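## Task

Carry the blue rack holding the tubes from the counter to the desk, and carry the empty yellow rack from the desk to the counter, passing through the door that swings shut by itself. At the end both racks must stand upright, every tube must sit fully inserted in a blue-rack hole, and the door must be closed. Either or both robots may be used. Any rack or tube touching the floor means failure. Finish with the grippers released and the robots backed away, and no robot may be toppled or left leaning, or the task fails.

## Robot and tools

Robots: r1 and r2 are identical Hello Robot Stretch 4 units. Each has an omni-wheel base, a lift riding up a mast, a single arm that telescopes straight ahead, a wrist with yaw, pitch and roll, and a two-finger gripper. Cameras on each: head (pinhole), head_left and head_right (fisheye), wrist. Height about 1.6 m; the base edge lies within 0.23 m of the base origin. Loose objects may occasionally get nudged by outside forces.

Frames: each robot reports in its own base frame: origin on the floor below the base centre, x ahead, y to the left, z up. hand_pose (a point between the open fingertips) is given in this frame and may be somewhat wrong; with all wrist joints at zero its axes line up with the base axes. The odometry frame is the base frame at scene start. base_odometry just integrates wheel rotation, so slipping looks like motion; heading runs -3.142 to 3.142, left positive. Since frames are per robot, only images, lidar_m and wrist_depth_mm reveal where the robots are relative to each other.

execute_actions: arguments "actions" (a list holding one action, or empty to just read state and images) and "cameras" (names such as r1_wrist_camera; omitted, null or ["all"] gives every camera, [] gives none; the "pictures" line lists the image order). An action is an object keyed "r1" and/or "r2"; each robot gets its own separate block. Inside a block:
- "base": exactly one of translate_m (metres, -2 to 2, positive forward), strafe_m (metres, -2 to 2, positive left) or rotate_rad (radians, -3.2 to 3.2, positive counter-clockwise seen from above). These are relative moves, measured from where the base last reported itself, and never combine turning with driving.
- "joints": absolute targets by name. lift_m 0 to 1.2 m; arm_m 0 to 0.55 m of extension; wrist_yaw_rad -1.134 to 4.276 (0 faces forward, positive swings left, 3.14 stowed, beyond 3.4 the arm may block); wrist_pitch_rad -1.117 to 4.259 (0 level, 1.57 pointing down); wrist_roll_rad -1.117 to 4.259 (0 keeps both fingers level, positive turns clockwise viewed from behind); gripper_m -0.038 to 0.141, the fingertip gap in metres, negative meaning the tips squeeze together. Done tolerances: 0.004 for lift, arm, gripper; 0.02 rad yaw and roll; 0.05 rad pitch. A joint target outside its range is clipped and noted; any other bad key or value rejects the call with no motion.
- "pace": "slow", "default", "fast" or "max": base 0.1/0.3/0.4/0.6 m/s and 1/2/3/4 rad/s; with lift_m above 0.2 at move start the caps shrink, to 0.3 m/s and 1 rad/s at 1.2.
- "contact_limits": {"arm_m": x}, x from 0 (gentlest) to 0.75 (firmest), default 0.5.
- "end_of_arm": "enable_torque", sent by itself, revives wrist or gripper motors that shut off.
All motions in one action begin together; any action runs at most 15 s. Parts left out of an action may still be driving toward older targets. If a result reports a stop, the remaining calls in that same reply are skipped.

wait: "seconds" 0 to 10; commands nothing new and returns state and images. zoom_image: "camera" plus "region" [x0, y0, x1, y1] in pixels of that camera's most recent full image, top-left origin, at most 504 by 504. finished_scene: "scene" 1 or 2; final, tells whether the task succeeded and gives the next scene's task. To unfold a stowed wrist, one action with lift_m 0.4 and wrist_yaw_rad 0 works.

Result lines: base_status and joint_status give how each motion ended: "done" (for the base, wheels turned the full amount, slip or not), "off_target" (stopped short, may still push), "contact_stop_at_<key>" (blocked; lift, arm or wheels go slack, a slack lift may sag under load), "limit_stop_at_<name>" (e.g. tilt above 6 degrees makes lift, arm and wheels slack and unresponsive; own_body means a joint neared the robot itself), "time_out", "torque_fault" (wrist motor went limp; needs enable_torque). on_its_own lists uncommanded events; "held at" there is the held target, not the actual position. lidar_m: 12 distances in metres, 30-degree sectors, first straight ahead then counter-clockwise (4th left, 7th rear, 10th right); "-" means nothing seen or closer than 0.25 m; sees from about 0.15 m up to robot height, may miss glass, clear plastic, thin legs and things behind. wrist_depth_mm: 7x7 grid from top left, millimetres 100 to 2000, "-" unknown. base_tilt in degrees, forward and right positive, with a fixed bias up to about 1.5. If turned_by_wheels and turned_by_imu differ by over ~0.1 rad, the base slipped or struck something. motor_effort: percent of max, positive toward larger joint values, bracket is the peak; wheel_0..2 positive turns the base right. A load in a level gripper shifts wrist_pitch_rad effort from zero. Camera calibration lines give intrinsics and T_world_to_cam from the carrying robot's base frame, with small errors that grow for the wrist camera.

Gripping: command a gap smaller than the object; tighter pulls it toward the wrist, opening pushes it out. Only a clear gripper_m effort change (at targets of 0 or more) suggests a firm hold. Tips stuck on a surface below are freed by raising the lift.

Avoid: any rack or tube reaching the floor; robots pressing against each other (nothing reports contact, and once bases touch any further drive presses hard); driving or turning with over 1 kg held and arm_m above 0.2, especially at fast or max; strong pushes or pulls with the gripper high or a high contact limit; a level gripper holding over about 2 kg or being jammed into things (torque fault); wrist pitch below -0.2 combined with roll below -0.4 or above 4 (self-collision). Two robots sharing a load can drift apart by up to 3 cm per metre, which can topple one. Before ending, close the door, open the grippers and back away.

Each tool is called by a JSON object that holds its "name" and its "arguments", one argument or row to a line.

## Session

{"name": "execute_actions", "arguments": {
  "actions": []
}}

Scene clock: 0.00 s.
r1.base_odometry: x=+0.000 y=+0.000 heading=+0.000 (m, m, rad; r1's odometry frame)
r1.turned_by_wheels: +0.000 (rad since the last result)
r1.turned_by_imu: +0.000 (rad since the last result)
r1.base_tilt: forward=+0.1 right=+0.0 (deg)
r1.lidar_m: 1.16 1.17 1.36 1.20 1.19 1.46 0.94 0.96 0.90 0.80 0.80 1.01
r1.base_status: not commanded
r1.joint_positions: lift_m=+0.201 arm_m=-0.001 wrist_yaw_rad=+3.109 wrist_pitch_rad=-0.015 wrist_roll_rad=-0.014 gripper_m=+0.057
r1.joint_status: not commanded
r1.motor_effort: lift_m=+20 arm_m=+0 wrist_yaw_rad=-1 wrist_pitch_rad=-7 wrist_roll_rad=+0 gripper_m=-2 wheel_0=+0 wheel_1=+1 wheel_2=+0 (%)
r1.hand_pose: x=-0.1155 y=+0.0968 z=+0.3832 quat_wxyz=(+0.016, +0.007, -0.007, +1.000) (m; r1's base frame)
r1.wrist_depth_mm: - 137 - - - 1756 1336 / - 125 - - - 1756 1336 / - 127 187 - - 1756 1336 / 135 138 - - - 1808 1336 / 1060 - - - - 1756 1308 / 1025 1336 194 1397 197 1397 1182 / 891 904 976 - 917 904 946
r2.base_odometry: x=+0.000 y=+0.000 heading=+0.000 (m, m, rad; r2's odometry frame)
r2.turned_by_wheels: +0.000 (rad since the last result)
r2.turned_by_imu: +0.000 (rad since the last result)
r2.base_tilt: forward=+0.1 right=-0.6 (deg)
r2.lidar_m: 1.89 1.94 1.66 1.51 1.09 0.71 0.66 0.71 0.92 1.55 1.58 1.94
r2.base_status: not commanded
r2.joint_positions: lift_m=+0.129 arm_m=+0.000 wrist_yaw_rad=+3.172 wrist_pitch_rad=+0.002 wrist_roll_rad=+0.020 gripper_m=+0.057
r2.joint_status: not commanded
r2.motor_effort: lift_m=+21 arm_m=-1 wrist_yaw_rad=+2 wrist_pitch_rad=-6 wrist_roll_rad=-1 gripper_m=-1 wheel_0=+0 wheel_1=+0 wheel_2=+0 (%)
r2.hand_pose: x=-0.1197 y=+0.0785 z=+0.3062 quat_wxyz=(-0.015, -0.001, +0.010, +1.000) (m; r2's base frame)
r2.wrist_depth_mm: - - 138 809 820 820 820 / - - 138 820 820 831 854 / - 112 139 820 820 842 831 / 143 140 193 831 809 842 842 / 213 809 809 820 831 831 831 / 213 809 198 809 212 831 831 / 213 300 750 - 768 715 788
pictures: r1_head_camera, r1_head_left_camera, r1_head_right_camera, r1_wrist_camera, r2_head_camera, r2_head_left_camera, r2_head_right_camera, r2_wrist_camera
Images, in order (width x height): r1_head_camera 420x560, r1_head_left_camera 420x672, r1_head_right_camera 420x672, r1_wrist_camera 616x392, r2_head_camera 420x560, r2_head_left_camera 420x672, r2_head_right_camera 420x672, r2_wrist_camera 616x392.

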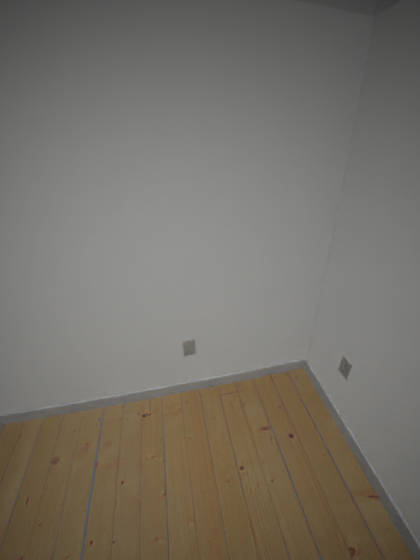

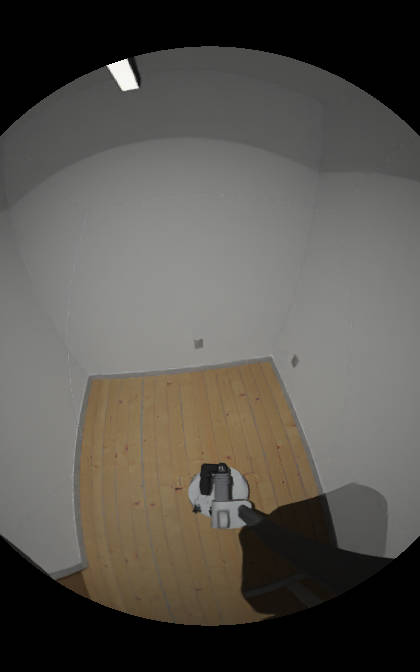

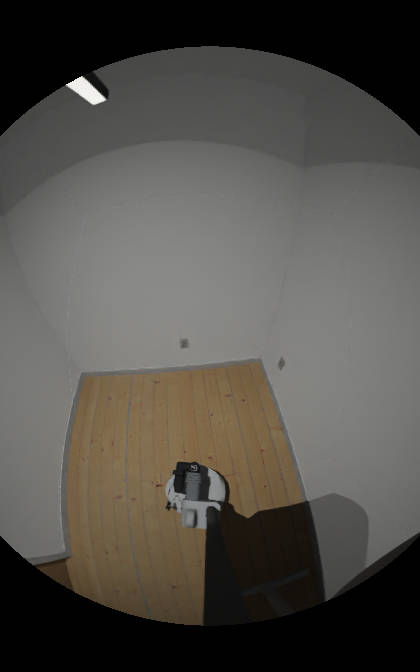

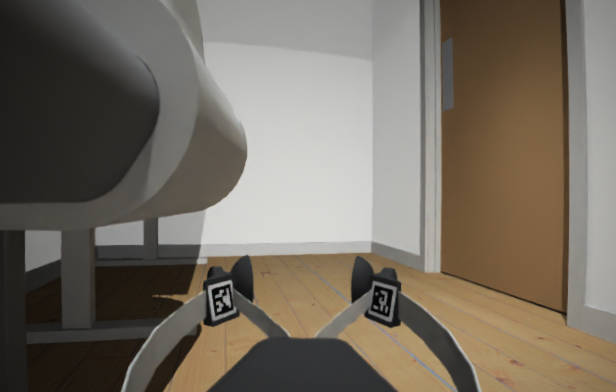

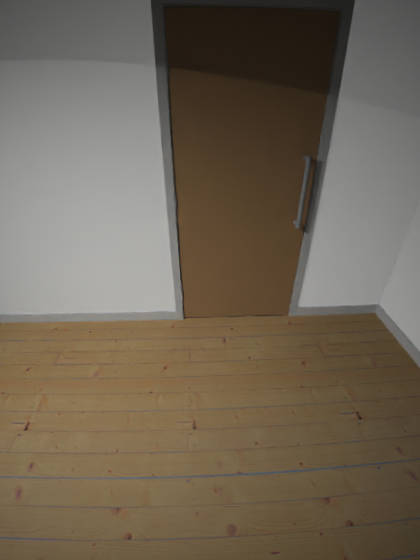

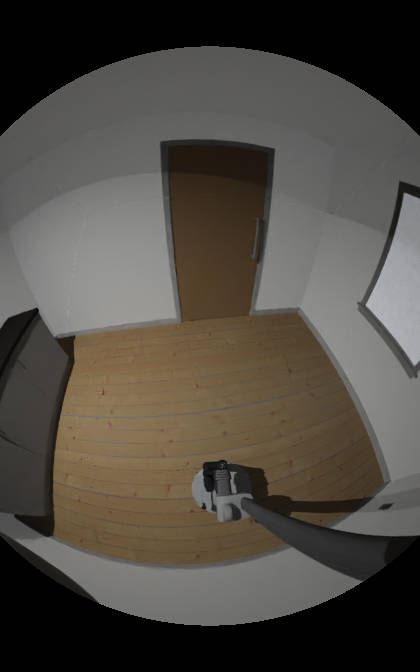

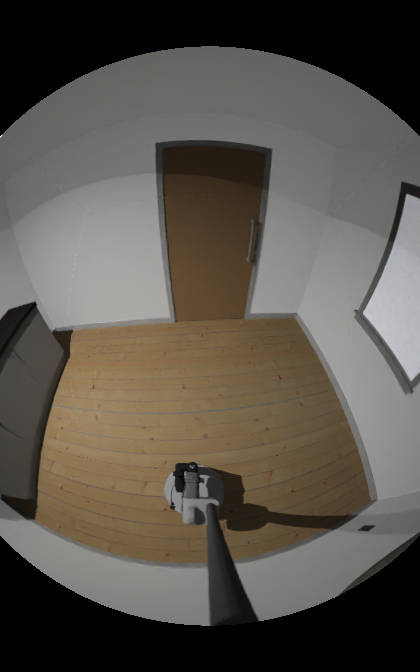

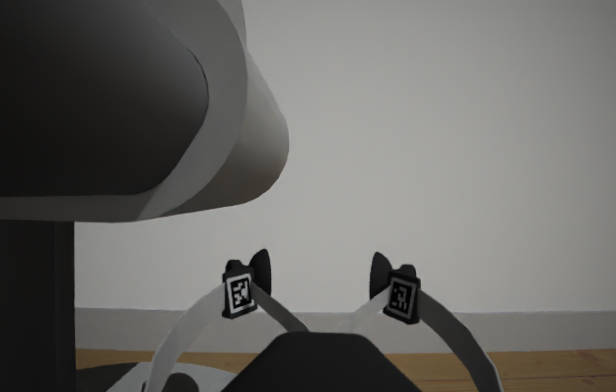

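{"name": "execute_actions", "arguments": {
  "actions": [
    {"r1":{"base":{"rotate_rad":-2.4},"joints":{"lift_m":0.9,"wrist_yaw_rad":0,"gripper_m":0.12},"pace":"fast"},"r2":{"base":{"rotate_rad":1.57},"joints":{"lift_m":1.0,"wrist_yaw_rad":0,"gripper_m":0.12},"pace":"fast"}}
  ]
}}

Scene clock: 6.13 s.
r1.base_odometry: x=+0.000 y=+0.000 heading=-2.400 (m, m, rad; r1's odometry frame)
r1.turned_by_wheels: -2.400 (rad since the last result)
r1.turned_by_imu: -2.447 (rad since the last result)
r1.base_tilt: forward=+0.1 right=-0.1 (deg)
r1.lidar_m: 0.99 0.83 0.80 0.84 1.21 1.17 1.24 1.24 1.21 1.26 1.91 0.94
r1.base_status: done
r1.joint_positions: lift_m=+0.900 arm_m=-0.001 wrist_yaw_rad=+0.000 wrist_pitch_rad=-0.015 wrist_roll_rad=-0.014 gripper_m=+0.120
r1.joint_status: all done
r1.motor_effort: lift_m=+22(24) arm_m=+0(1) wrist_yaw_rad=-1(7) wrist_pitch_rad=-7(7) wrist_roll_rad=-1(0) gripper_m=+0(1) wheel_0=+2(9) wheel_1=+1(13) wheel_2=+1(9) (%)
r1.hand_pose: x=+0.4584 y=-0.0873 z=+1.0824 quat_wxyz=(+1.000, -0.007, -0.008, +0.000) (m; r1's base frame)
r1.wrist_depth_mm: 654 798 1042 1464 - - 1863 / 668 798 1042 1499 - - 1863 / 661 820 1060 1464 - - 1863 / 661 809 1025 1464 - - 1921 / 668 809 1042 1464 - - 1921 / 668 759 960 1308 213 1205 1863 / 668 778 976 - 866 866 1863
r2.base_odometry: x=+0.000 y=+0.000 heading=+1.570 (m, m, rad; r2's odometry frame)
r2.turned_by_wheels: +1.570 (rad since the last result)
r2.turned_by_imu: +1.544 (rad since the last result)
r2.base_tilt: forward=+0.1 right=-0.6 (deg)
r2.lidar_m: 1.51 1.08 0.74 0.65 0.69 0.90 1.55 1.59 1.99 1.89 1.95 1.64
r2.base_status: done
r2.joint_positions: lift_m=+1.000 arm_m=+0.000 wrist_yaw_rad=+0.000 wrist_pitch_rad=+0.002 wrist_roll_rad=+0.020 gripper_m=+0.120
r2.joint_status: all done
r2.motor_effort: lift_m=+23(23) arm_m=-1(1) wrist_yaw_rad=+2(5) wrist_pitch_rad=-7(7) wrist_roll_rad=-1(2) gripper_m=+2(3) wheel_0=+1(6) wheel_1=+0(7) wheel_2=+1(10) (%)
r2.hand_pose: x=+0.4598 y=-0.0874 z=+1.1774 quat_wxyz=(+1.000, +0.010, +0.001, +0.000) (m; r2's base frame)
r2.wrist_depth_mm: 1205 1921 1983 1863 - - - / 1205 1863 1863 1983 1983 - - / 1229 1863 1863 - - - - / 1255 1863 1921 1921 - - - / 1281 1756 1808 1921 1863 1983 - / 1255 1308 1308 1336 1366 1430 1464 / 1229 1308 1308 - 1397 1397 1464
pictures: r1_head_camera, r1_head_left_camera, r1_head_right_camera, r1_wrist_camera, r2_head_camera, r2_head_left_camera, r2_head_right_camera, r2_wrist_camera
camera_calibration (this result's frames):
r1_wrist_camera: T_world_to_cam=[[-0.00958225, -0.999217, 0.0383823, -0.135156], [0.0254353, -0.0386152, -0.99893, 1.12212], [0.999631, -0.00859573, 0.0257854, -0.261405], [0, 0, 0, 1]] pos_world=[0.231472, -0.0939665, 1.13285]
r2_wrist_camera: T_world_to_cam=[[0.0387394, -0.999232, -0.00586931, -0.0873736], [-0.0174816, 0.0051951, -0.999834, 1.23769], [0.999096, 0.0388355, -0.017267, -0.206577], [0, 0, 0, 1]] pos_world=[0.231412, -0.0857139, 1.23341]
Images, in order (width x height): r1_head_camera 420x560, r1_head_left_camera 420x672, r1_head_right_camera 420x672, r1_wrist_camera 616x392, r2_head_camera 420x560, r2_head_left_camera 420x672, r2_head_right_camera 420x672, r2_wrist_camera 616x392.

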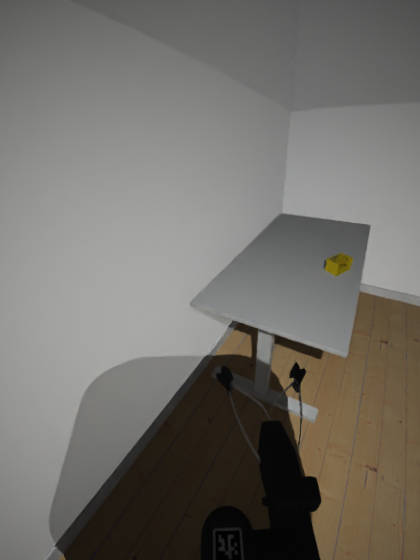

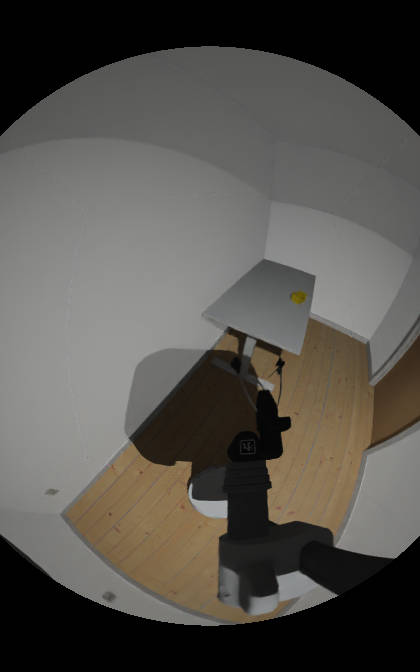

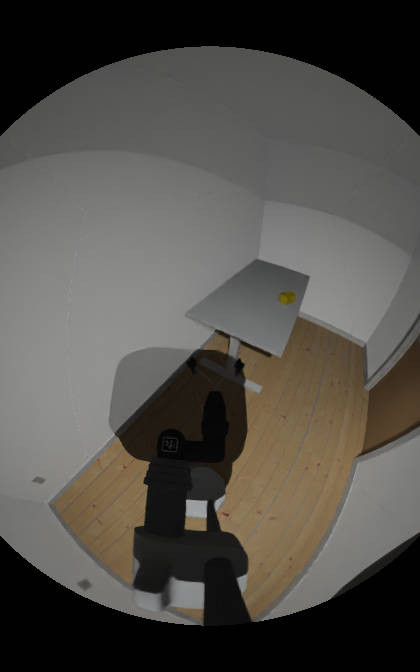

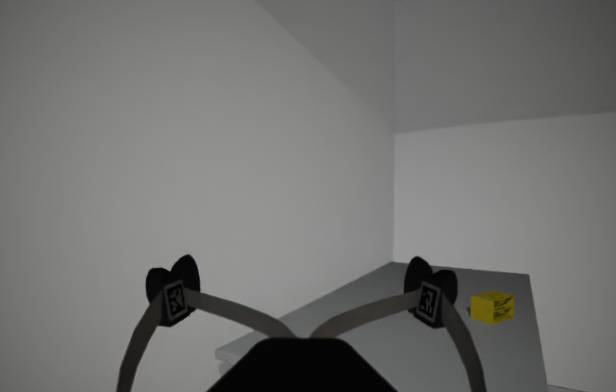

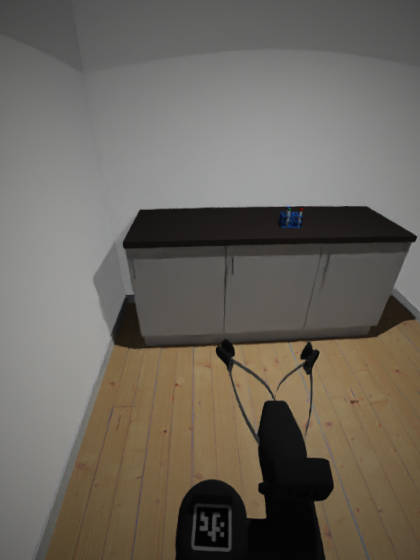

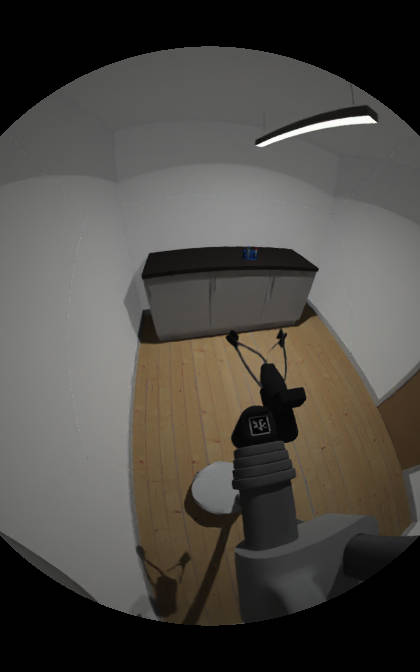

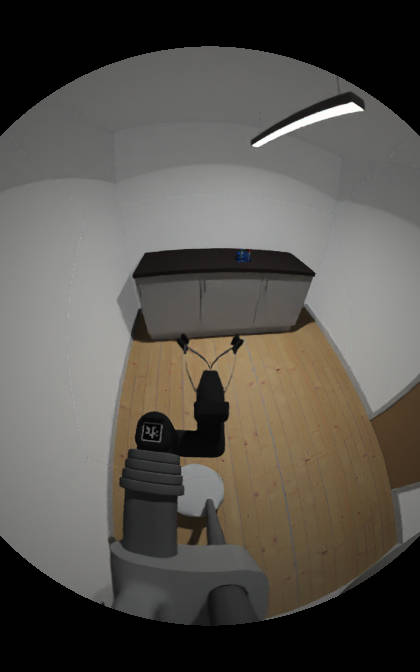

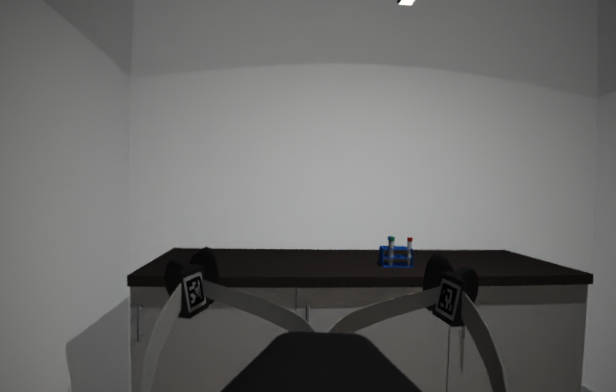

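{"name": "zoom_image", "arguments": {
  "camera": "r2_wrist_camera",
  "region": [350, 220, 450, 290]
}}

{"name": "zoom_image", "arguments": {
  "camera": "r1_head_camera",
  "region": [290, 230, 390, 300]
}}

{"name": "zoom_image", "arguments": {
  "camera": "r1_wrist_camera",
  "region": [450, 270, 550, 340]
}}

Region (350, 220, 450, 290) of r2_wrist_camera's 616x392 image, scaled by 5.040; it fills the top 353 rows of this view, and the rest is white.

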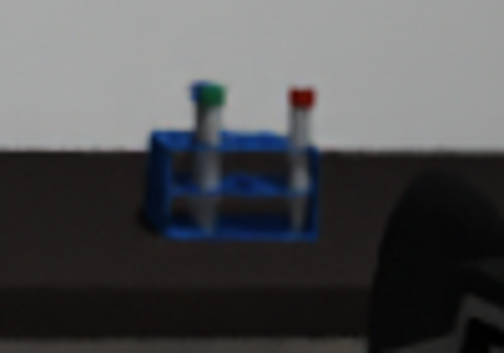

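Region (290, 230, 390, 300) of r1_head_camera's 420x560 image, scaled by 5.040, with more detail than that image has; it fills the top 353 rows of this view, and the rest is white.

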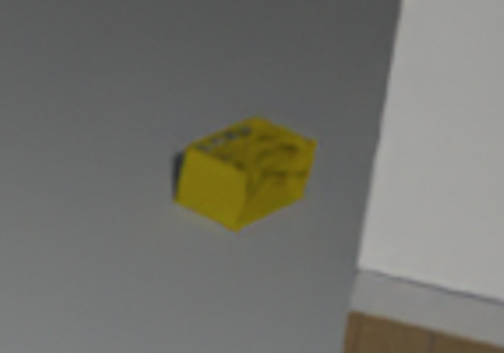

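Region (450, 270, 550, 340) of r1_wrist_camera's 616x392 image, scaled by 5.040; it fills the top 353 rows of this view, and the rest is white.

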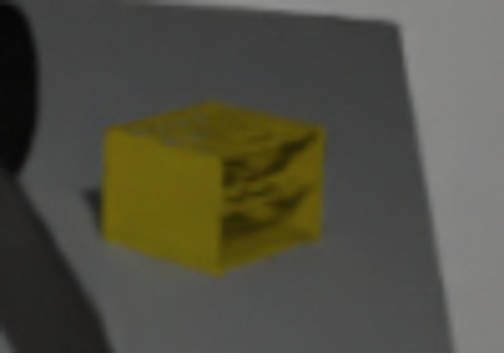

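{"name": "execute_actions", "arguments": {
  "actions": [
    {"r1":{"base":{"rotate_rad":0.55},"pace":"fast"},"r2":{"base":{"rotate_rad":0.09},"pace":"fast"}}
  ],
  "cameras": []
}}

{"name": "execute_actions", "arguments": {
  "actions": [
    {"r1":{"base":{"strafe_m":-1.236},"pace":"fast"},"r2":{"base":{"translate_m":0.95},"pace":"fast"}}
  ],
  "cameras": []
}}

{"name": "execute_actions", "arguments": {
  "actions": [
    {"r1":{"joints":{"lift_m":0.75,"gripper_m":0.141,"wrist_roll_rad":0,"wrist_pitch_rad":0}},"r2":{"base":{"strafe_m":-0.535},"joints":{"lift_m":0.9,"gripper_m":0.141,"wrist_roll_rad":0},"pace":"fast"}}
  ],
  "cameras": ["r1_head_camera","r1_wrist_camera","r2_head_camera","r2_wrist_camera"]
}}

Scene clock: 28.27 s.
r1.base_odometry: x=+0.000 y=+0.000 heading=-1.850 (m, m, rad; r1's odometry frame)
r1.turned_by_wheels: +0.549 (rad since the last result)
r1.turned_by_imu: +0.561 (rad since the last result)
r1.base_tilt: forward=+0.1 right=+0.0 (deg)
r1.lidar_m: 0.82 0.80 0.85 1.20 1.17 1.24 1.24 1.20 1.28 1.98 0.92 0.97
r1.base_status: done
r1.joint_positions: lift_m=+0.900 arm_m=-0.001 wrist_yaw_rad=+0.000 wrist_pitch_rad=-0.015 wrist_roll_rad=-0.014 gripper_m=+0.120
r1.joint_status: not commanded
r1.motor_effort: lift_m=+22(22) arm_m=+0(0) wrist_yaw_rad=-1(1) wrist_pitch_rad=-6(6) wrist_roll_rad=-1(1) gripper_m=+0(1) wheel_0=-3(7) wheel_1=-3(8) wheel_2=-3(8) (%)
r1.hand_pose: x=+0.4584 y=-0.0874 z=+1.0824 quat_wxyz=(+1.000, -0.007, -0.008, +0.000) (m; r1's base frame)
r1.wrist_depth_mm: 521 574 640 732 831 960 1138 / 525 574 647 723 820 976 1138 / 525 569 634 723 820 946 1138 / 525 580 647 723 820 960 1160 / 525 574 647 732 798 976 1160 / 525 559 621 707 213 976 1138 / 521 564 634 - 842 878 878
r2.base_odometry: x=+0.000 y=+0.000 heading=+1.660 (m, m, rad; r2's odometry frame)
r2.turned_by_wheels: +0.090 (rad since the last result)
r2.turned_by_imu: +0.089 (rad since the last result)
r2.base_tilt: forward=+0.0 right=-0.6 (deg)
r2.lidar_m: 1.50 0.98 0.71 0.66 0.69 0.97 1.56 1.63 2.00 1.90 1.98 1.58
r2.base_status: done
r2.joint_positions: lift_m=+1.000 arm_m=+0.000 wrist_yaw_rad=+0.000 wrist_pitch_rad=+0.002 wrist_roll_rad=+0.020 gripper_m=+0.120
r2.joint_status: not commanded
r2.motor_effort: lift_m=+23(23) arm_m=-1(1) wrist_yaw_rad=+2(1) wrist_pitch_rad=-7(7) wrist_roll_rad=-2(1) gripper_m=+0(6) wheel_0=-1(4) wheel_1=-1(4) wheel_2=-1(7) (%)
r2.hand_pose: x=+0.4598 y=-0.0874 z=+1.1774 quat_wxyz=(+1.000, +0.010, +0.001, +0.000) (m; r2's base frame)
r2.wrist_depth_mm: 1042 1537 1921 1921 1983 1983 1863 / 1025 1537 - 1921 1921 1983 1808 / 1060 1618 1921 - 1983 1921 1921 / 1042 1537 1983 1983 1983 1921 1921 / 1060 1537 1808 1863 1921 1921 1863 / 1060 1499 1308 1336 1336 1308 1336 / 1060 1537 1366 - 1366 1336 1366
pictures: none
No camera images: the call's "cameras" was empty. Leave "cameras" out to get every camera's image.

Scene clock: 32.77 s.
r1.base_odometry: x=-1.188 y=+0.341 heading=-1.851 (m, m, rad; r1's odometry frame)
r1.turned_by_wheels: +0.000 (rad since the last result)
r1.turned_by_imu: -0.001 (rad since the last result)
r1.base_tilt: forward=+0.1 right=+0.0 (deg)
r1.lidar_m: 0.54 0.52 1.44 2.05 2.08 0.89 0.70 0.74 0.79 1.00 1.47 0.75
r1.base_status: done
r1.joint_positions: lift_m=+0.900 arm_m=-0.001 wrist_yaw_rad=+0.000 wrist_pitch_rad=-0.015 wrist_roll_rad=-0.014 gripper_m=+0.120
r1.joint_status: not commanded
r1.motor_effort: lift_m=+21(21) arm_m=+0(0) wrist_yaw_rad=-2(0) wrist_pitch_rad=-6(6) wrist_roll_rad=-1(1) gripper_m=-1(0) wheel_0=-1(13) wheel_1=+0(13) wheel_2=+0(1) (%)
r1.hand_pose: x=+0.4584 y=-0.0874 z=+1.0825 quat_wxyz=(+1.000, -0.007, -0.008, +0.000) (m; r1's base frame)
r1.wrist_depth_mm: 976 1060 1182 1366 1499 1430 1182 / 960 1078 1182 1336 1499 1464 1205 / 960 1078 1182 1336 1499 1430 1205 / 960 1060 1182 1336 1537 1430 1182 / 976 1078 1205 1366 1499 1464 1205 / 976 1042 1060 1255 213 1308 1205 / 854 842 917 - 866 854 866
r2.base_odometry: x=-0.085 y=+0.946 heading=+1.660 (m, m, rad; r2's odometry frame)
r2.turned_by_wheels: +0.000 (rad since the last result)
r2.turned_by_imu: +0.001 (rad since the last result)
r2.base_tilt: forward=+0.1 right=-0.6 (deg)
r2.lidar_m: 0.53 0.61 0.70 0.66 0.69 0.99 2.51 2.63 2.03 1.90 0.81 0.59
r2.base_status: done
r2.joint_positions: lift_m=+1.000 arm_m=+0.000 wrist_yaw_rad=+0.000 wrist_pitch_rad=+0.002 wrist_roll_rad=+0.020 gripper_m=+0.120
r2.joint_status: not commanded
r2.motor_effort: lift_m=+23(23) arm_m=-1(1) wrist_yaw_rad=+2(2) wrist_pitch_rad=-6(7) wrist_roll_rad=-1(2) gripper_m=-3(1) wheel_0=+1(5) wheel_1=+1(5) wheel_2=+0(7) (%)
r2.hand_pose: x=+0.4598 y=-0.0874 z=+1.1774 quat_wxyz=(+1.000, +0.010, +0.001, +0.000) (m; r2's base frame)
r2.wrist_depth_mm: 1008 1008 991 991 991 991 960 / 1025 1008 1008 1008 991 991 976 / 1008 991 1008 976 1008 1008 991 / 1008 1025 1025 991 991 1008 991 / 1025 1025 1008 1008 991 1008 1008 / 1025 946 820 991 831 842 991 / 654 647 668 - 676 676 627
pictures: none
No camera images: the call's "cameras" was empty. Leave "cameras" out to get every camera's image.

Scene clock: 35.57 s.
r1.base_odometry: x=-1.188 y=+0.341 heading=-1.851 (m, m, rad; r1's odometry frame)
r1.turned_by_wheels: +0.000 (rad since the last result)
r1.turned_by_imu: +0.000 (rad since the last result)
r1.base_tilt: forward=+0.1 right=+0.0 (deg)
r1.lidar_m: 0.56 0.53 1.44 2.04 2.09 0.89 0.70 0.73 0.79 0.99 1.47 0.72
r1.base_status: not commanded
r1.joint_positions: lift_m=+0.750 arm_m=-0.001 wrist_yaw_rad=+0.000 wrist_pitch_rad=+0.002 wrist_roll_rad=+0.000 gripper_m=+0.141
r1.joint_status: all done
r1.motor_effort: lift_m=+18(19) arm_m=+0(0) wrist_yaw_rad=-1(1) wrist_pitch_rad=-6(6) wrist_roll_rad=+1(1) gripper_m=+0(1) wheel_0=-1(1) wheel_1=+0(0) wheel_2=+0(0) (%)
r1.hand_pose: x=+0.4584 y=-0.0874 z=+0.9278 quat_wxyz=(+1.000, +0.000, +0.001, +0.000) (m; r1's base frame)
r1.wrist_depth_mm: 960 1042 1160 1308 1464 1430 1160 / 976 1078 1182 1308 1537 1430 1205 / 960 1060 1182 1336 1537 1464 1182 / 976 1042 1182 1336 1576 1430 1182 / 960 1060 1182 1281 1499 1366 1160 / 778 647 654 615 647 654 831 / 535 530 564 - 559 603 1182
r2.base_odometry: x=+0.448 y=+0.994 heading=+1.660 (m, m, rad; r2's odometry frame)
r2.turned_by_wheels: +0.000 (rad since the last result)
r2.turned_by_imu: +0.001 (rad since the last result)
r2.base_tilt: forward=+0.1 right=-0.6 (deg)
r2.lidar_m: 0.56 0.61 0.83 1.21 1.24 1.74 2.52 1.99 1.42 1.35 0.87 0.60
r2.base_status: done
r2.joint_positions: lift_m=+0.900 arm_m=+0.000 wrist_yaw_rad=+0.000 wrist_pitch_rad=+0.002 wrist_roll_rad=+0.000 gripper_m=+0.141
r2.joint_status: all done
r2.motor_effort: lift_m=+19(21) arm_m=-1(1) wrist_yaw_rad=+2(2) wrist_pitch_rad=-7(7) wrist_roll_rad=-2(3) gripper_m=-3(1) wheel_0=-1(9) wheel_1=+0(8) wheel_2=+0(1) (%)
r2.hand_pose: x=+0.4598 y=-0.0874 z=+1.0778 quat_wxyz=(+1.000, +0.000, +0.001, +0.000) (m; r2's base frame)
r2.wrist_depth_mm: 1025 991 991 1008 991 991 960 / 1008 991 991 1008 1025 991 991 / 1008 1008 1008 1008 1008 991 976 / 1025 1025 1025 991 991 991 991 / 1025 1025 1008 1008 1008 1008 991 / 603 580 549 554 591 211 723 / 433 439 449 - 469 469 492
pictures: r1_head_camera, r1_wrist_camera, r2_head_camera, r2_wrist_camera
camera_calibration (this result's frames):
r1_wrist_camera: T_world_to_cam=[[-0.00928319, -0.999641, 0.0251362, -0.117204], [0.00819445, -0.0252125, -0.999649, 0.977431], [0.999923, -0.00907395, 0.00842556, -0.241493], [0, 0, 0, 1]] pos_world=[0.232377, -0.0947094, 0.982068]
r2_wrist_camera: T_world_to_cam=[[0.0386065, -0.999161, 0.0136638, -0.108993], [-0.0174531, -0.0143462, -0.999745, 1.13628], [0.999102, 0.0383582, -0.0179923, -0.207542], [0, 0, 0, 1]] pos_world=[0.231395, -0.0846392, 1.13375]
Images, in order (width x height): r1_head_camera 420x560, r1_wrist_camera 616x392, r2_head_camera 420x560, r2_wrist_camera 616x392.

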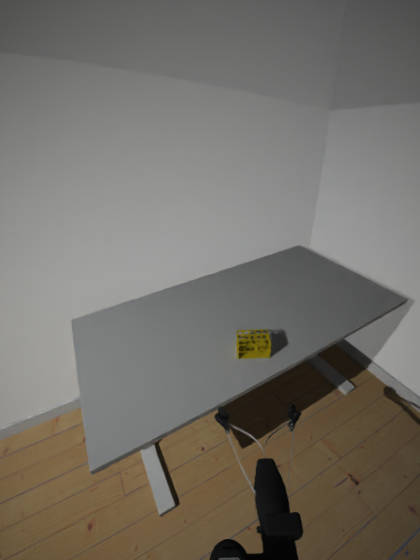

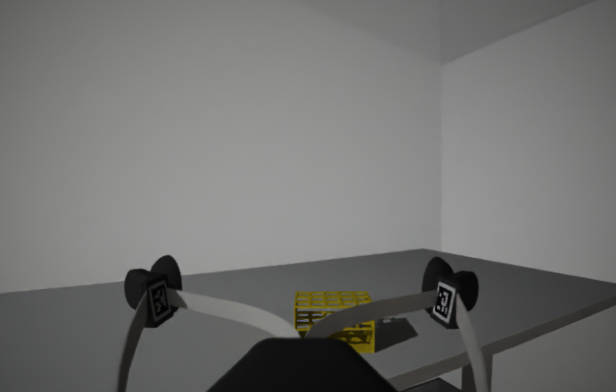

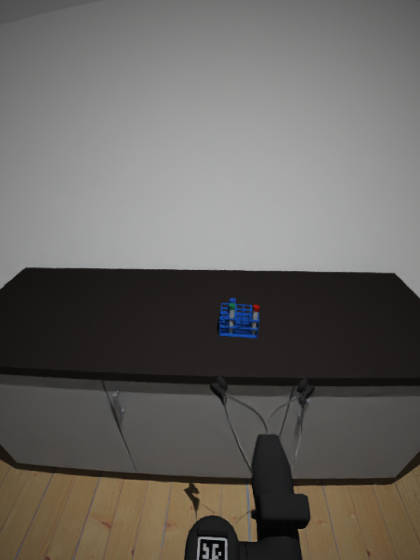

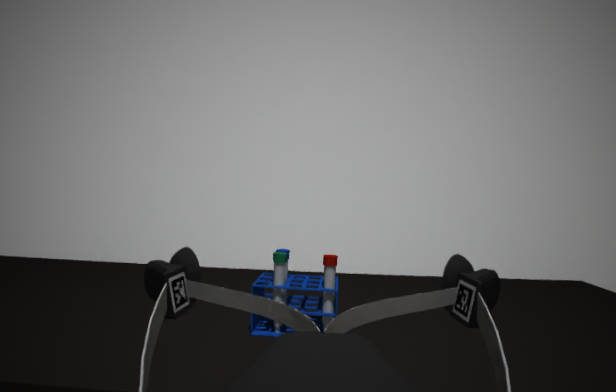

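{"name": "execute_actions", "arguments": {
  "actions": [
    {"r1":{"base":{"strafe_m":-0.047},"joints":{"lift_m":0.63,"wrist_yaw_rad":-0.032,"wrist_roll_rad":-0.014,"wrist_pitch_rad":-0.015}},"r2":{"base":{"strafe_m":0.021},"joints":{"lift_m":0.78,"wrist_yaw_rad":0.031,"wrist_roll_rad":0.02}}}
  ],
  "cameras": ["r1_head_camera","r1_wrist_camera","r2_head_camera","r2_wrist_camera"]
}}

Scene clock: 47.10 s.
r1.base_odometry: x=-1.233 y=+0.354 heading=-1.851 (m, m, rad; r1's odometry frame)
r1.turned_by_wheels: +0.000 (rad since the last result)
r1.turned_by_imu: +0.000 (rad since the last result)
r1.base_tilt: forward=+0.1 right=-0.1 (deg)
r1.lidar_m: 0.58 0.56 0.58 2.11 2.03 0.87 0.70 0.71 0.77 0.97 1.43 0.76
r1.base_status: done
r1.joint_positions: lift_m=+0.630 arm_m=-0.001 wrist_yaw_rad=-0.032 wrist_pitch_rad=-0.013 wrist_roll_rad=-0.014 gripper_m=+0.141
r1.joint_status: all done
r1.motor_effort: lift_m=+18(15) arm_m=+0(0) wrist_yaw_rad=-2(2) wrist_pitch_rad=-7(8) wrist_roll_rad=-2(3) gripper_m=+1(1) wheel_0=+1(9) wheel_1=-1(8) wheel_2=+0(2) (%)
r1.hand_pose: x=+0.4555 y=-0.0966 z=+0.8120 quat_wxyz=(+1.000, -0.007, -0.006, -0.016) (m; r1's base frame)
r1.wrist_depth_mm: 976 1078 1205 1397 1537 1336 1118 / 976 1078 1205 1397 1618 1366 1138 / 976 1060 1205 1366 1661 1397 1138 / 991 1098 1229 1397 1576 1366 1138 / 831 842 866 741 891 891 1078 / 424 359 397 484 539 1229 1138 / 329 1025 1205 - 1576 1229 1138
r2.base_odometry: x=+0.427 y=+0.992 heading=+1.660 (m, m, rad; r2's odometry frame)
r2.turned_by_wheels: +0.000 (rad since the last result)
r2.turned_by_imu: +0.001 (rad since the last result)
r2.base_tilt: forward=+0.1 right=-0.6 (deg)
r2.lidar_m: 0.58 0.60 0.85 1.17 1.23 1.72 2.53 2.00 1.44 1.37 0.85 0.59
r2.base_status: done
r2.joint_positions: lift_m=+0.780 arm_m=+0.000 wrist_yaw_rad=+0.031 wrist_pitch_rad=+0.002 wrist_roll_rad=+0.020 gripper_m=+0.141
r2.joint_status: all done
r2.motor_effort: lift_m=+18(19) arm_m=-1(1) wrist_yaw_rad=+3(5) wrist_pitch_rad=-7(7) wrist_roll_rad=+0(0) gripper_m=-1(2) wheel_0=+1(8) wheel_1=+0(8) wheel_2=+0(2) (%)
r2.hand_pose: x=+0.4624 y=-0.0785 z=+0.9579 quat_wxyz=(+1.000, +0.010, +0.001, +0.015) (m; r2's base frame)
r2.wrist_depth_mm: 1042 1008 991 991 976 960 960 / 1042 1025 1008 991 991 960 960 / 1042 1025 1008 991 991 991 976 / 1042 1025 1025 991 991 976 960 / 530 549 564 544 597 621 627 / 382 377 373 370 368 211 362 / 404 402 397 - 389 389 384
pictures: r1_head_camera, r1_wrist_camera, r2_head_camera, r2_wrist_camera
camera_calibration (this result's frames):
r1_wrist_camera: T_world_to_cam=[[-0.041594, -0.998401, 0.0382884, -0.119292], [0.0216091, -0.0392115, -0.998997, 0.853489], [0.998901, -0.0407249, 0.0232055, -0.252244], [0, 0, 0, 1]] pos_world=[0.228562, -0.0959075, 0.863054]
r2_wrist_camera: T_world_to_cam=[[0.06941, -0.997573, -0.0055545, -0.0942187], [-0.0175931, 0.00434299, -0.999836, 1.01817], [0.997433, 0.0694963, -0.017249, -0.2101], [0, 0, 0, 1]] pos_world=[0.234014, -0.0838107, 1.01386]
Images, in order (width x height): r1_head_camera 420x560, r1_wrist_camera 616x392, r2_head_camera 420x560, r2_wrist_camera 616x392.

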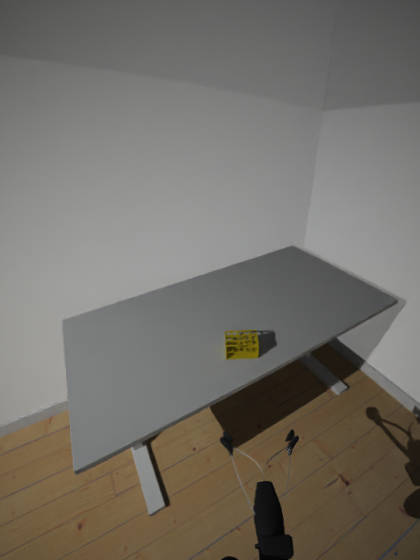

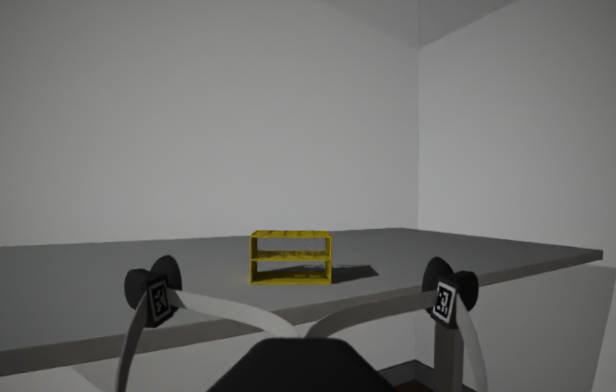

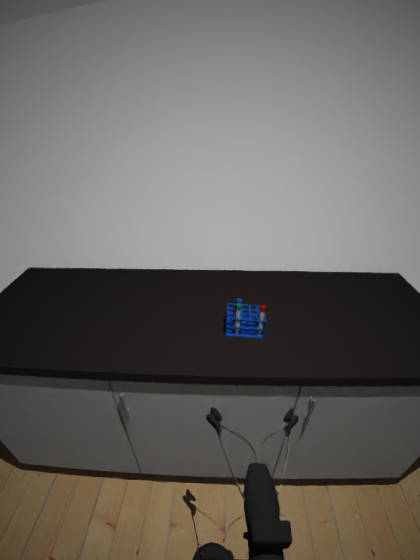

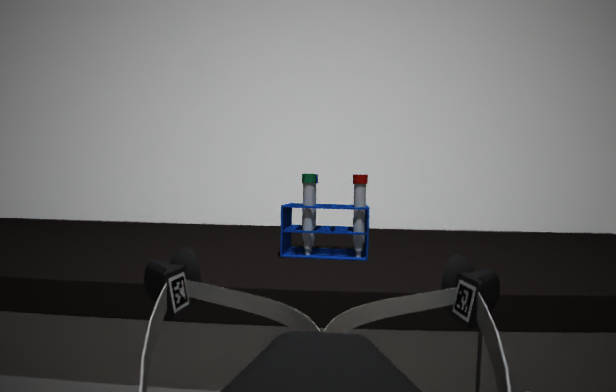

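{"name": "execute_actions", "arguments": {
  "actions": [
    {"r1":{"joints":{"lift_m":0.61,"arm_m":0.18}},"r2":{"joints":{"lift_m":0.785,"arm_m":0.18}}}
  ],
  "cameras": ["r1_head_camera","r1_wrist_camera","r2_head_camera","r2_wrist_camera"]
}}

Scene clock: 53.20 s.
r1.base_odometry: x=-1.233 y=+0.354 heading=-1.851 (m, m, rad; r1's odometry frame)
r1.turned_by_wheels: +0.000 (rad since the last result)
r1.turned_by_imu: +0.000 (rad since the last result)
r1.base_tilt: forward=+0.1 right=+0.0 (deg)
r1.lidar_m: 0.58 0.55 0.59 2.11 2.03 0.85 0.70 0.71 0.77 0.98 1.43 0.77
r1.base_status: not commanded
r1.joint_positions: lift_m=+0.610 arm_m=+0.179 wrist_yaw_rad=-0.032 wrist_pitch_rad=-0.013 wrist_roll_rad=-0.014 gripper_m=+0.141
r1.joint_status: all done
r1.motor_effort: lift_m=+17(18) arm_m=+6(6) wrist_yaw_rad=-1(1) wrist_pitch_rad=-6(6) wrist_roll_rad=-1(1) gripper_m=+1(1) wheel_0=+1(1) wheel_1=-1(1) wheel_2=+0(0) (%)
r1.hand_pose: x=+0.6355 y=-0.0966 z=+0.7921 quat_wxyz=(+1.000, -0.007, -0.006, -0.016) (m; r1's base frame)
r1.wrist_depth_mm: 854 960 1060 1182 1397 1308 1060 / 854 931 1060 1229 1397 1281 1060 / 854 946 1060 1205 1397 1308 1060 / 854 946 1060 1205 1397 1281 1042 / 691 715 621 544 750 759 759 / 357 304 314 379 325 404 991 / 248 247 265 - 1430 1205 1060
r2.base_odometry: x=+0.427 y=+0.992 heading=+1.660 (m, m, rad; r2's odometry frame)
r2.turned_by_wheels: +0.000 (rad since the last result)
r2.turned_by_imu: +0.001 (rad since the last result)
r2.base_tilt: forward=+0.1 right=-0.6 (deg)
r2.lidar_m: 0.57 0.61 0.84 1.18 1.24 1.70 2.53 2.06 1.44 1.38 0.87 0.61
r2.base_status: not commanded
r2.joint_positions: lift_m=+0.785 arm_m=+0.179 wrist_yaw_rad=+0.031 wrist_pitch_rad=+0.002 wrist_roll_rad=+0.020 gripper_m=+0.141
r2.joint_status: all done
r2.motor_effort: lift_m=+24(25) arm_m=+5(5) wrist_yaw_rad=+1(3) wrist_pitch_rad=-7(7) wrist_roll_rad=+0(0) gripper_m=+3(0) wheel_0=+1(1) wheel_1=+0(0) wheel_2=+0(0) (%)
r2.hand_pose: x=+0.6410 y=-0.0784 z=+0.9624 quat_wxyz=(+1.000, +0.010, +0.001, +0.016) (m; r2's base frame)
r2.wrist_depth_mm: 842 842 831 809 798 798 778 / 842 842 831 809 809 788 788 / 854 842 831 831 809 798 778 / 854 831 820 820 809 798 788 / 549 559 585 402 525 640 640 / 298 282 266 322 274 211 329 / 211 211 216 - 220 220 234
pictures: r1_head_camera, r1_wrist_camera, r2_head_camera, r2_wrist_camera
camera_calibration (this result's frames):
r1_wrist_camera: T_world_to_cam=[[-0.041661, -0.998397, 0.0383151, -0.111036], [0.0218461, -0.0392494, -0.998991, 0.829543], [0.998893, -0.0407819, 0.0234463, -0.431814], [0, 0, 0, 1]] pos_world=[0.408587, -0.0959089, 0.843084]
r2_wrist_camera: T_world_to_cam=[[0.0696481, -0.997556, -0.00562461, -0.106608], [-0.0174912, 0.00441626, -0.999837, 1.02583], [0.997418, 0.0697352, -0.0171409, -0.388296], [0, 0, 0, 1]] pos_world=[0.412661, -0.0838001, 1.0184]
Images, in order (width x height): r1_head_camera 420x560, r1_wrist_camera 616x392, r2_head_camera 420x560, r2_wrist_camera 616x392.

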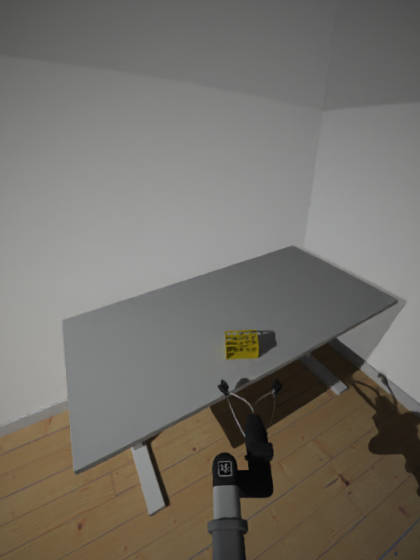

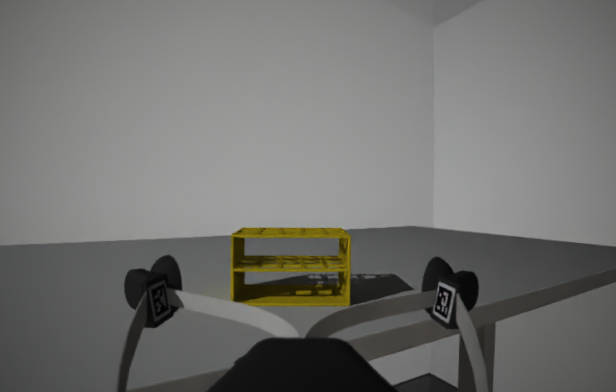

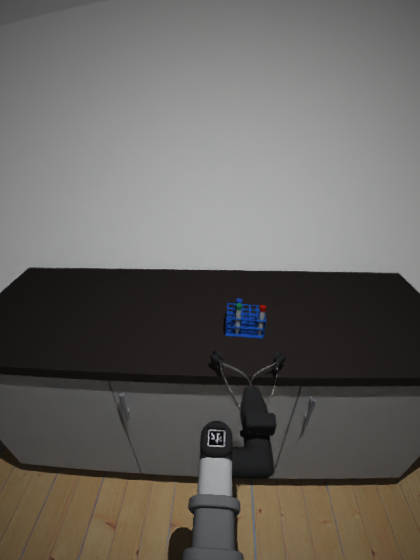

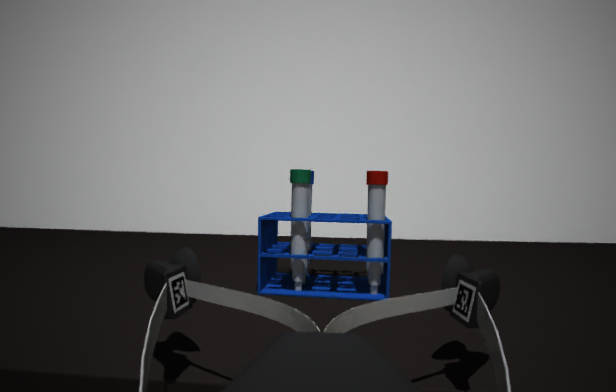

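{"name": "execute_actions", "arguments": {
  "actions": [
    {"r1":{"base":{"strafe_m":0.006},"joints":{"lift_m":0.587,"arm_m":0.29}},"r2":{"joints":{"lift_m":0.774,"arm_m":0.27}}}
  ],
  "cameras": ["r1_head_camera","r1_wrist_camera","r2_head_camera","r2_wrist_camera"]
}}

Scene clock: 63.03 s.
r1.base_odometry: x=-1.227 y=+0.352 heading=-1.851 (m, m, rad; r1's odometry frame)
r1.turned_by_wheels: +0.000 (rad since the last result)
r1.turned_by_imu: +0.000 (rad since the last result)
r1.base_tilt: forward=+0.2 right=+0.0 (deg)
r1.lidar_m: 0.58 0.55 0.57 2.10 2.04 0.86 0.70 0.71 0.77 0.96 1.43 0.81
r1.base_status: done
r1.joint_positions: lift_m=+0.587 arm_m=+0.289 wrist_yaw_rad=-0.032 wrist_pitch_rad=-0.013 wrist_roll_rad=-0.014 gripper_m=+0.141
r1.joint_status: all done
r1.motor_effort: lift_m=+17(17) arm_m=+6(6) wrist_yaw_rad=-1(0) wrist_pitch_rad=-6(6) wrist_roll_rad=-1(1) gripper_m=+0(1) wheel_0=+0(9) wheel_1=-1(8) wheel_2=+0(3) (%)
r1.hand_pose: x=+0.7455 y=-0.0966 z=+0.7691 quat_wxyz=(+1.000, -0.007, -0.006, -0.016) (m; r1's base frame)
r1.wrist_depth_mm: 768 854 960 1078 1255 1255 1042 / 768 854 960 1098 1255 1229 1008 / 768 854 976 1078 1255 1229 1025 / 778 854 946 1078 1255 1229 1025 / 559 574 427 433 504 609 603 / 287 245 252 294 254 254 301 / 200 198 214 - 204 234 976
r2.base_odometry: x=+0.427 y=+0.992 heading=+1.660 (m, m, rad; r2's odometry frame)
r2.turned_by_wheels: +0.000 (rad since the last result)
r2.turned_by_imu: +0.001 (rad since the last result)
r2.base_tilt: forward=+0.0 right=-0.6 (deg)
r2.lidar_m: 0.57 0.58 0.83 1.18 1.22 1.68 2.52 2.01 1.45 1.37 0.83 0.61
r2.base_status: not commanded
r2.joint_positions: lift_m=+0.774 arm_m=+0.269 wrist_yaw_rad=+0.031 wrist_pitch_rad=+0.002 wrist_roll_rad=+0.020 gripper_m=+0.141
r2.joint_status: all done
r2.motor_effort: lift_m=+18(21) arm_m=+5(6) wrist_yaw_rad=+2(2) wrist_pitch_rad=-8(6) wrist_roll_rad=+0(0) gripper_m=+3(1) wheel_0=+1(1) wheel_1=+0(0) wheel_2=+0(0) (%)
r2.hand_pose: x=+0.7310 y=-0.0784 z=+0.9519 quat_wxyz=(+1.000, +0.010, +0.001, +0.016) (m; r2's base frame)
r2.wrist_depth_mm: 759 741 732 732 723 707 699 / 750 750 750 723 707 707 699 / 750 741 732 723 707 715 699 / 750 750 732 723 723 715 699 / 484 500 392 397 317 569 580 / 267 253 239 272 245 211 294 / 189 189 193 - 196 197 203
pictures: r1_head_camera, r1_wrist_camera, r2_head_camera, r2_wrist_camera
camera_calibration (this result's frames):
r1_wrist_camera: T_world_to_cam=[[-0.0416689, -0.998396, 0.0383174, -0.105569], [0.0218021, -0.0392501, -0.998992, 0.804173], [0.998894, -0.0407914, 0.0234027, -0.541123], [0, 0, 0, 1]] pos_world=[0.518592, -0.0959095, 0.82007]
r2_wrist_camera: T_world_to_cam=[[0.0696395, -0.997556, -0.0056258, -0.112931], [-0.0175025, 0.00441681, -0.999837, 1.01688], [0.997419, 0.0697266, -0.0171521, -0.478242], [0, 0, 0, 1]] pos_world=[0.50267, -0.0838006, 1.00788]
Images, in order (width x height): r1_head_camera 420x560, r1_wrist_camera 616x392, r2_head_camera 420x560, r2_wrist_camera 616x392.

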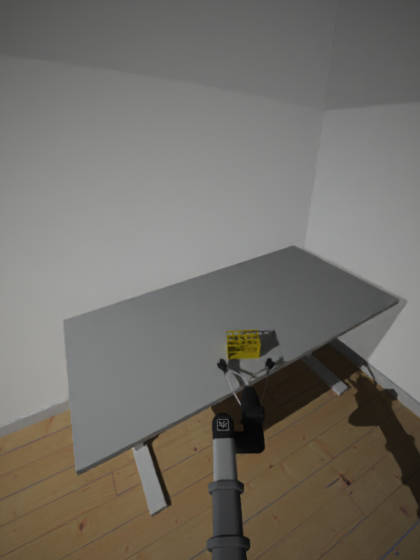

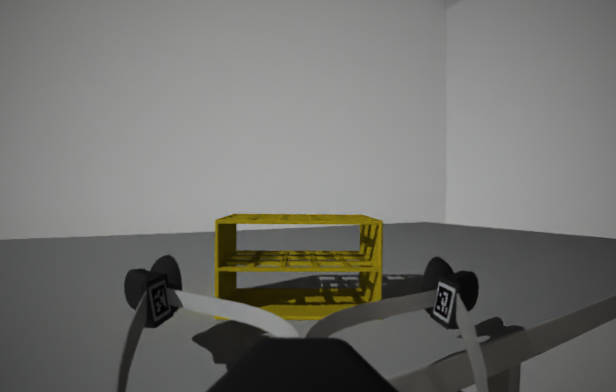

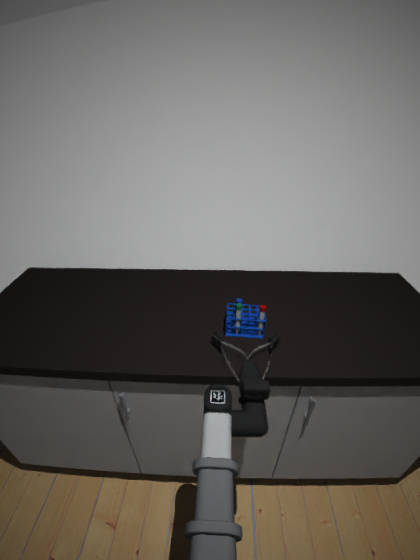

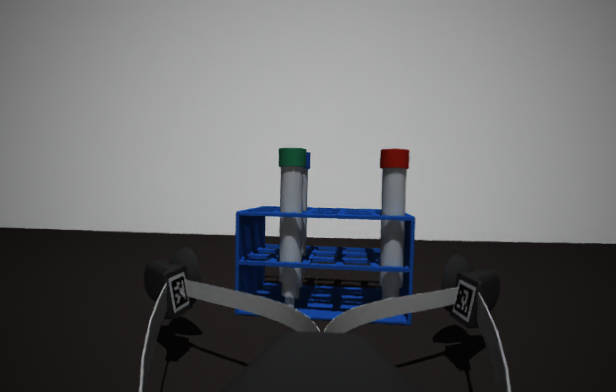

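{"name": "execute_actions", "arguments": {
  "actions": [
    {"r1":{"joints":{"arm_m":0.375},"pace":"slow"},"r2":{"joints":{"arm_m":0.35},"pace":"slow"}}
  ],
  "cameras": ["r1_head_camera","r1_wrist_camera","r2_head_camera","r2_wrist_camera"]
}}

Scene clock: 67.23 s.
r1.base_odometry: x=-1.227 y=+0.352 heading=-1.851 (m, m, rad; r1's odometry frame)
r1.turned_by_wheels: +0.000 (rad since the last result)
r1.turned_by_imu: +0.000 (rad since the last result)
r1.base_tilt: forward=+0.1 right=-0.1 (deg)
r1.lidar_m: 0.57 0.55 0.60 2.11 2.04 0.88 0.70 0.72 0.78 0.99 1.44 0.78
r1.base_status: not commanded
r1.joint_positions: lift_m=+0.587 arm_m=+0.374 wrist_yaw_rad=-0.035 wrist_pitch_rad=-0.012 wrist_roll_rad=-0.014 gripper_m=+0.141
r1.joint_status: all done
r1.motor_effort: lift_m=+17(18) arm_m=+8(8) wrist_yaw_rad=+7(7) wrist_pitch_rad=-8(9) wrist_roll_rad=-1(2) gripper_m=+1(1) wheel_0=+0(0) wheel_1=-1(1) wheel_2=+0(0) (%)
r1.hand_pose: x=+0.8298 y=-0.0974 z=+0.7689 quat_wxyz=(+1.000, -0.007, -0.006, -0.017) (m; r1's base frame)
r1.wrist_depth_mm: 715 788 891 1008 1160 1182 976 / 707 788 891 991 1160 1205 991 / 715 788 878 1008 1160 1182 976 / 715 788 891 991 1160 1205 1008 / 549 569 236 500 251 603 603 / 286 244 193 220 202 252 298 / 198 197 193 - 201 201 205
r2.base_odometry: x=+0.427 y=+0.992 heading=+1.660 (m, m, rad; r2's odometry frame)
r2.turned_by_wheels: +0.000 (rad since the last result)
r2.turned_by_imu: +0.017 (rad since the last result)
r2.base_tilt: forward=+0.1 right=-0.6 (deg)
r2.lidar_m: 0.56 0.61 0.85 1.16 1.24 1.71 2.52 2.01 1.46 1.40 0.83 0.58
r2.base_status: not commanded
r2.joint_positions: lift_m=+0.775 arm_m=+0.322 wrist_yaw_rad=+0.031 wrist_pitch_rad=-0.008 wrist_roll_rad=+0.021 gripper_m=+0.141
r2.joint_status: arm_m contact_stop (moved +0.053 of +0.081)
r2.on_its_own: arm_m is slack since a contact_stop (your +0.350 is given up)
r2.motor_effort: lift_m=+11(21) arm_m=+0(22) wrist_yaw_rad=+3(67) wrist_pitch_rad=+23(48) wrist_roll_rad=-3(4) gripper_m=+3(0) wheel_0=-1(2) wheel_1=+0(8) wheel_2=+0(22) (%)
r2.hand_pose: x=+0.7836 y=-0.0786 z=+0.9554 quat_wxyz=(+1.000, +0.010, -0.004, +0.015) (m; r2's base frame)
r2.wrist_depth_mm: 715 707 683 676 668 661 654 / 715 699 683 676 661 647 647 / 715 707 691 668 668 647 647 / 732 707 691 668 661 647 647 / 580 609 459 281 290 654 640 / 304 286 250 226 231 212 342 / 212 212 217 - 223 222 239
pictures: r1_head_camera, r1_wrist_camera, r2_head_camera, r2_wrist_camera
camera_calibration (this result's frames):
r1_wrist_camera: T_world_to_cam=[[-0.0446644, -0.998256, 0.038597, -0.100624], [0.0211198, -0.0395705, -0.998994, 0.802676], [0.998779, -0.0438043, 0.0228504, -0.625181], [0, 0, 0, 1]] pos_world=[0.602971, -0.0960723, 0.820038]
r2_wrist_camera: T_world_to_cam=[[0.0691027, -0.997591, -0.00616385, -0.115813], [-0.0073014, 0.00567271, -0.999957, 1.01352], [0.997583, 0.0691448, -0.00689181, -0.540549], [0, 0, 0, 1]] pos_world=[0.554646, -0.0839076, 1.00904]
Images, in order (width x height): r1_head_camera 420x560, r1_wrist_camera 616x392, r2_head_camera 420x560, r2_wrist_camera 616x392.

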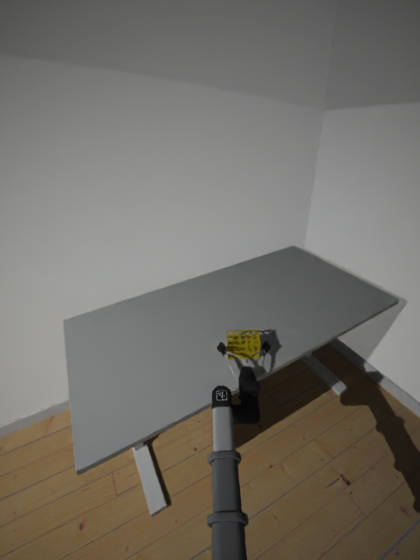

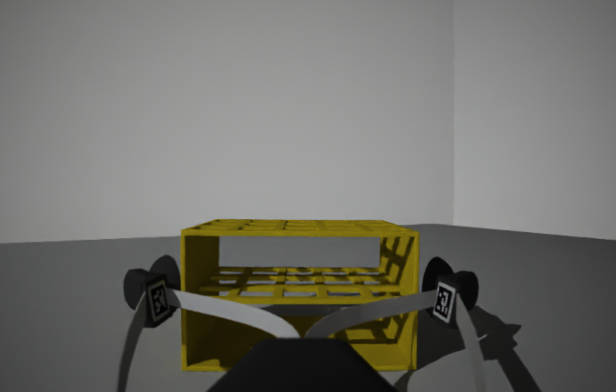

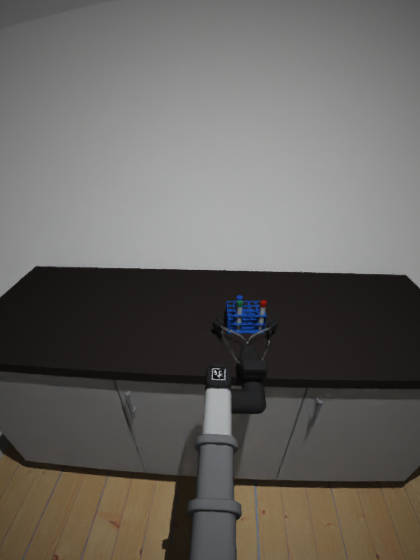

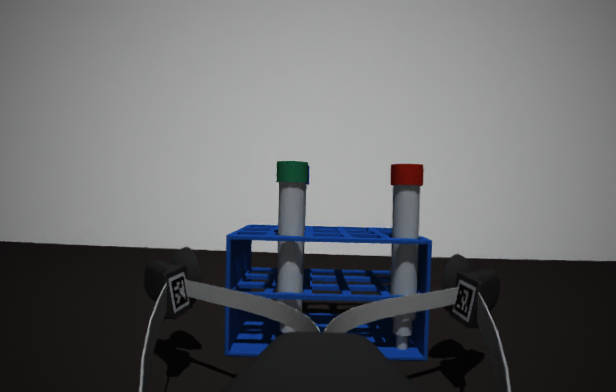

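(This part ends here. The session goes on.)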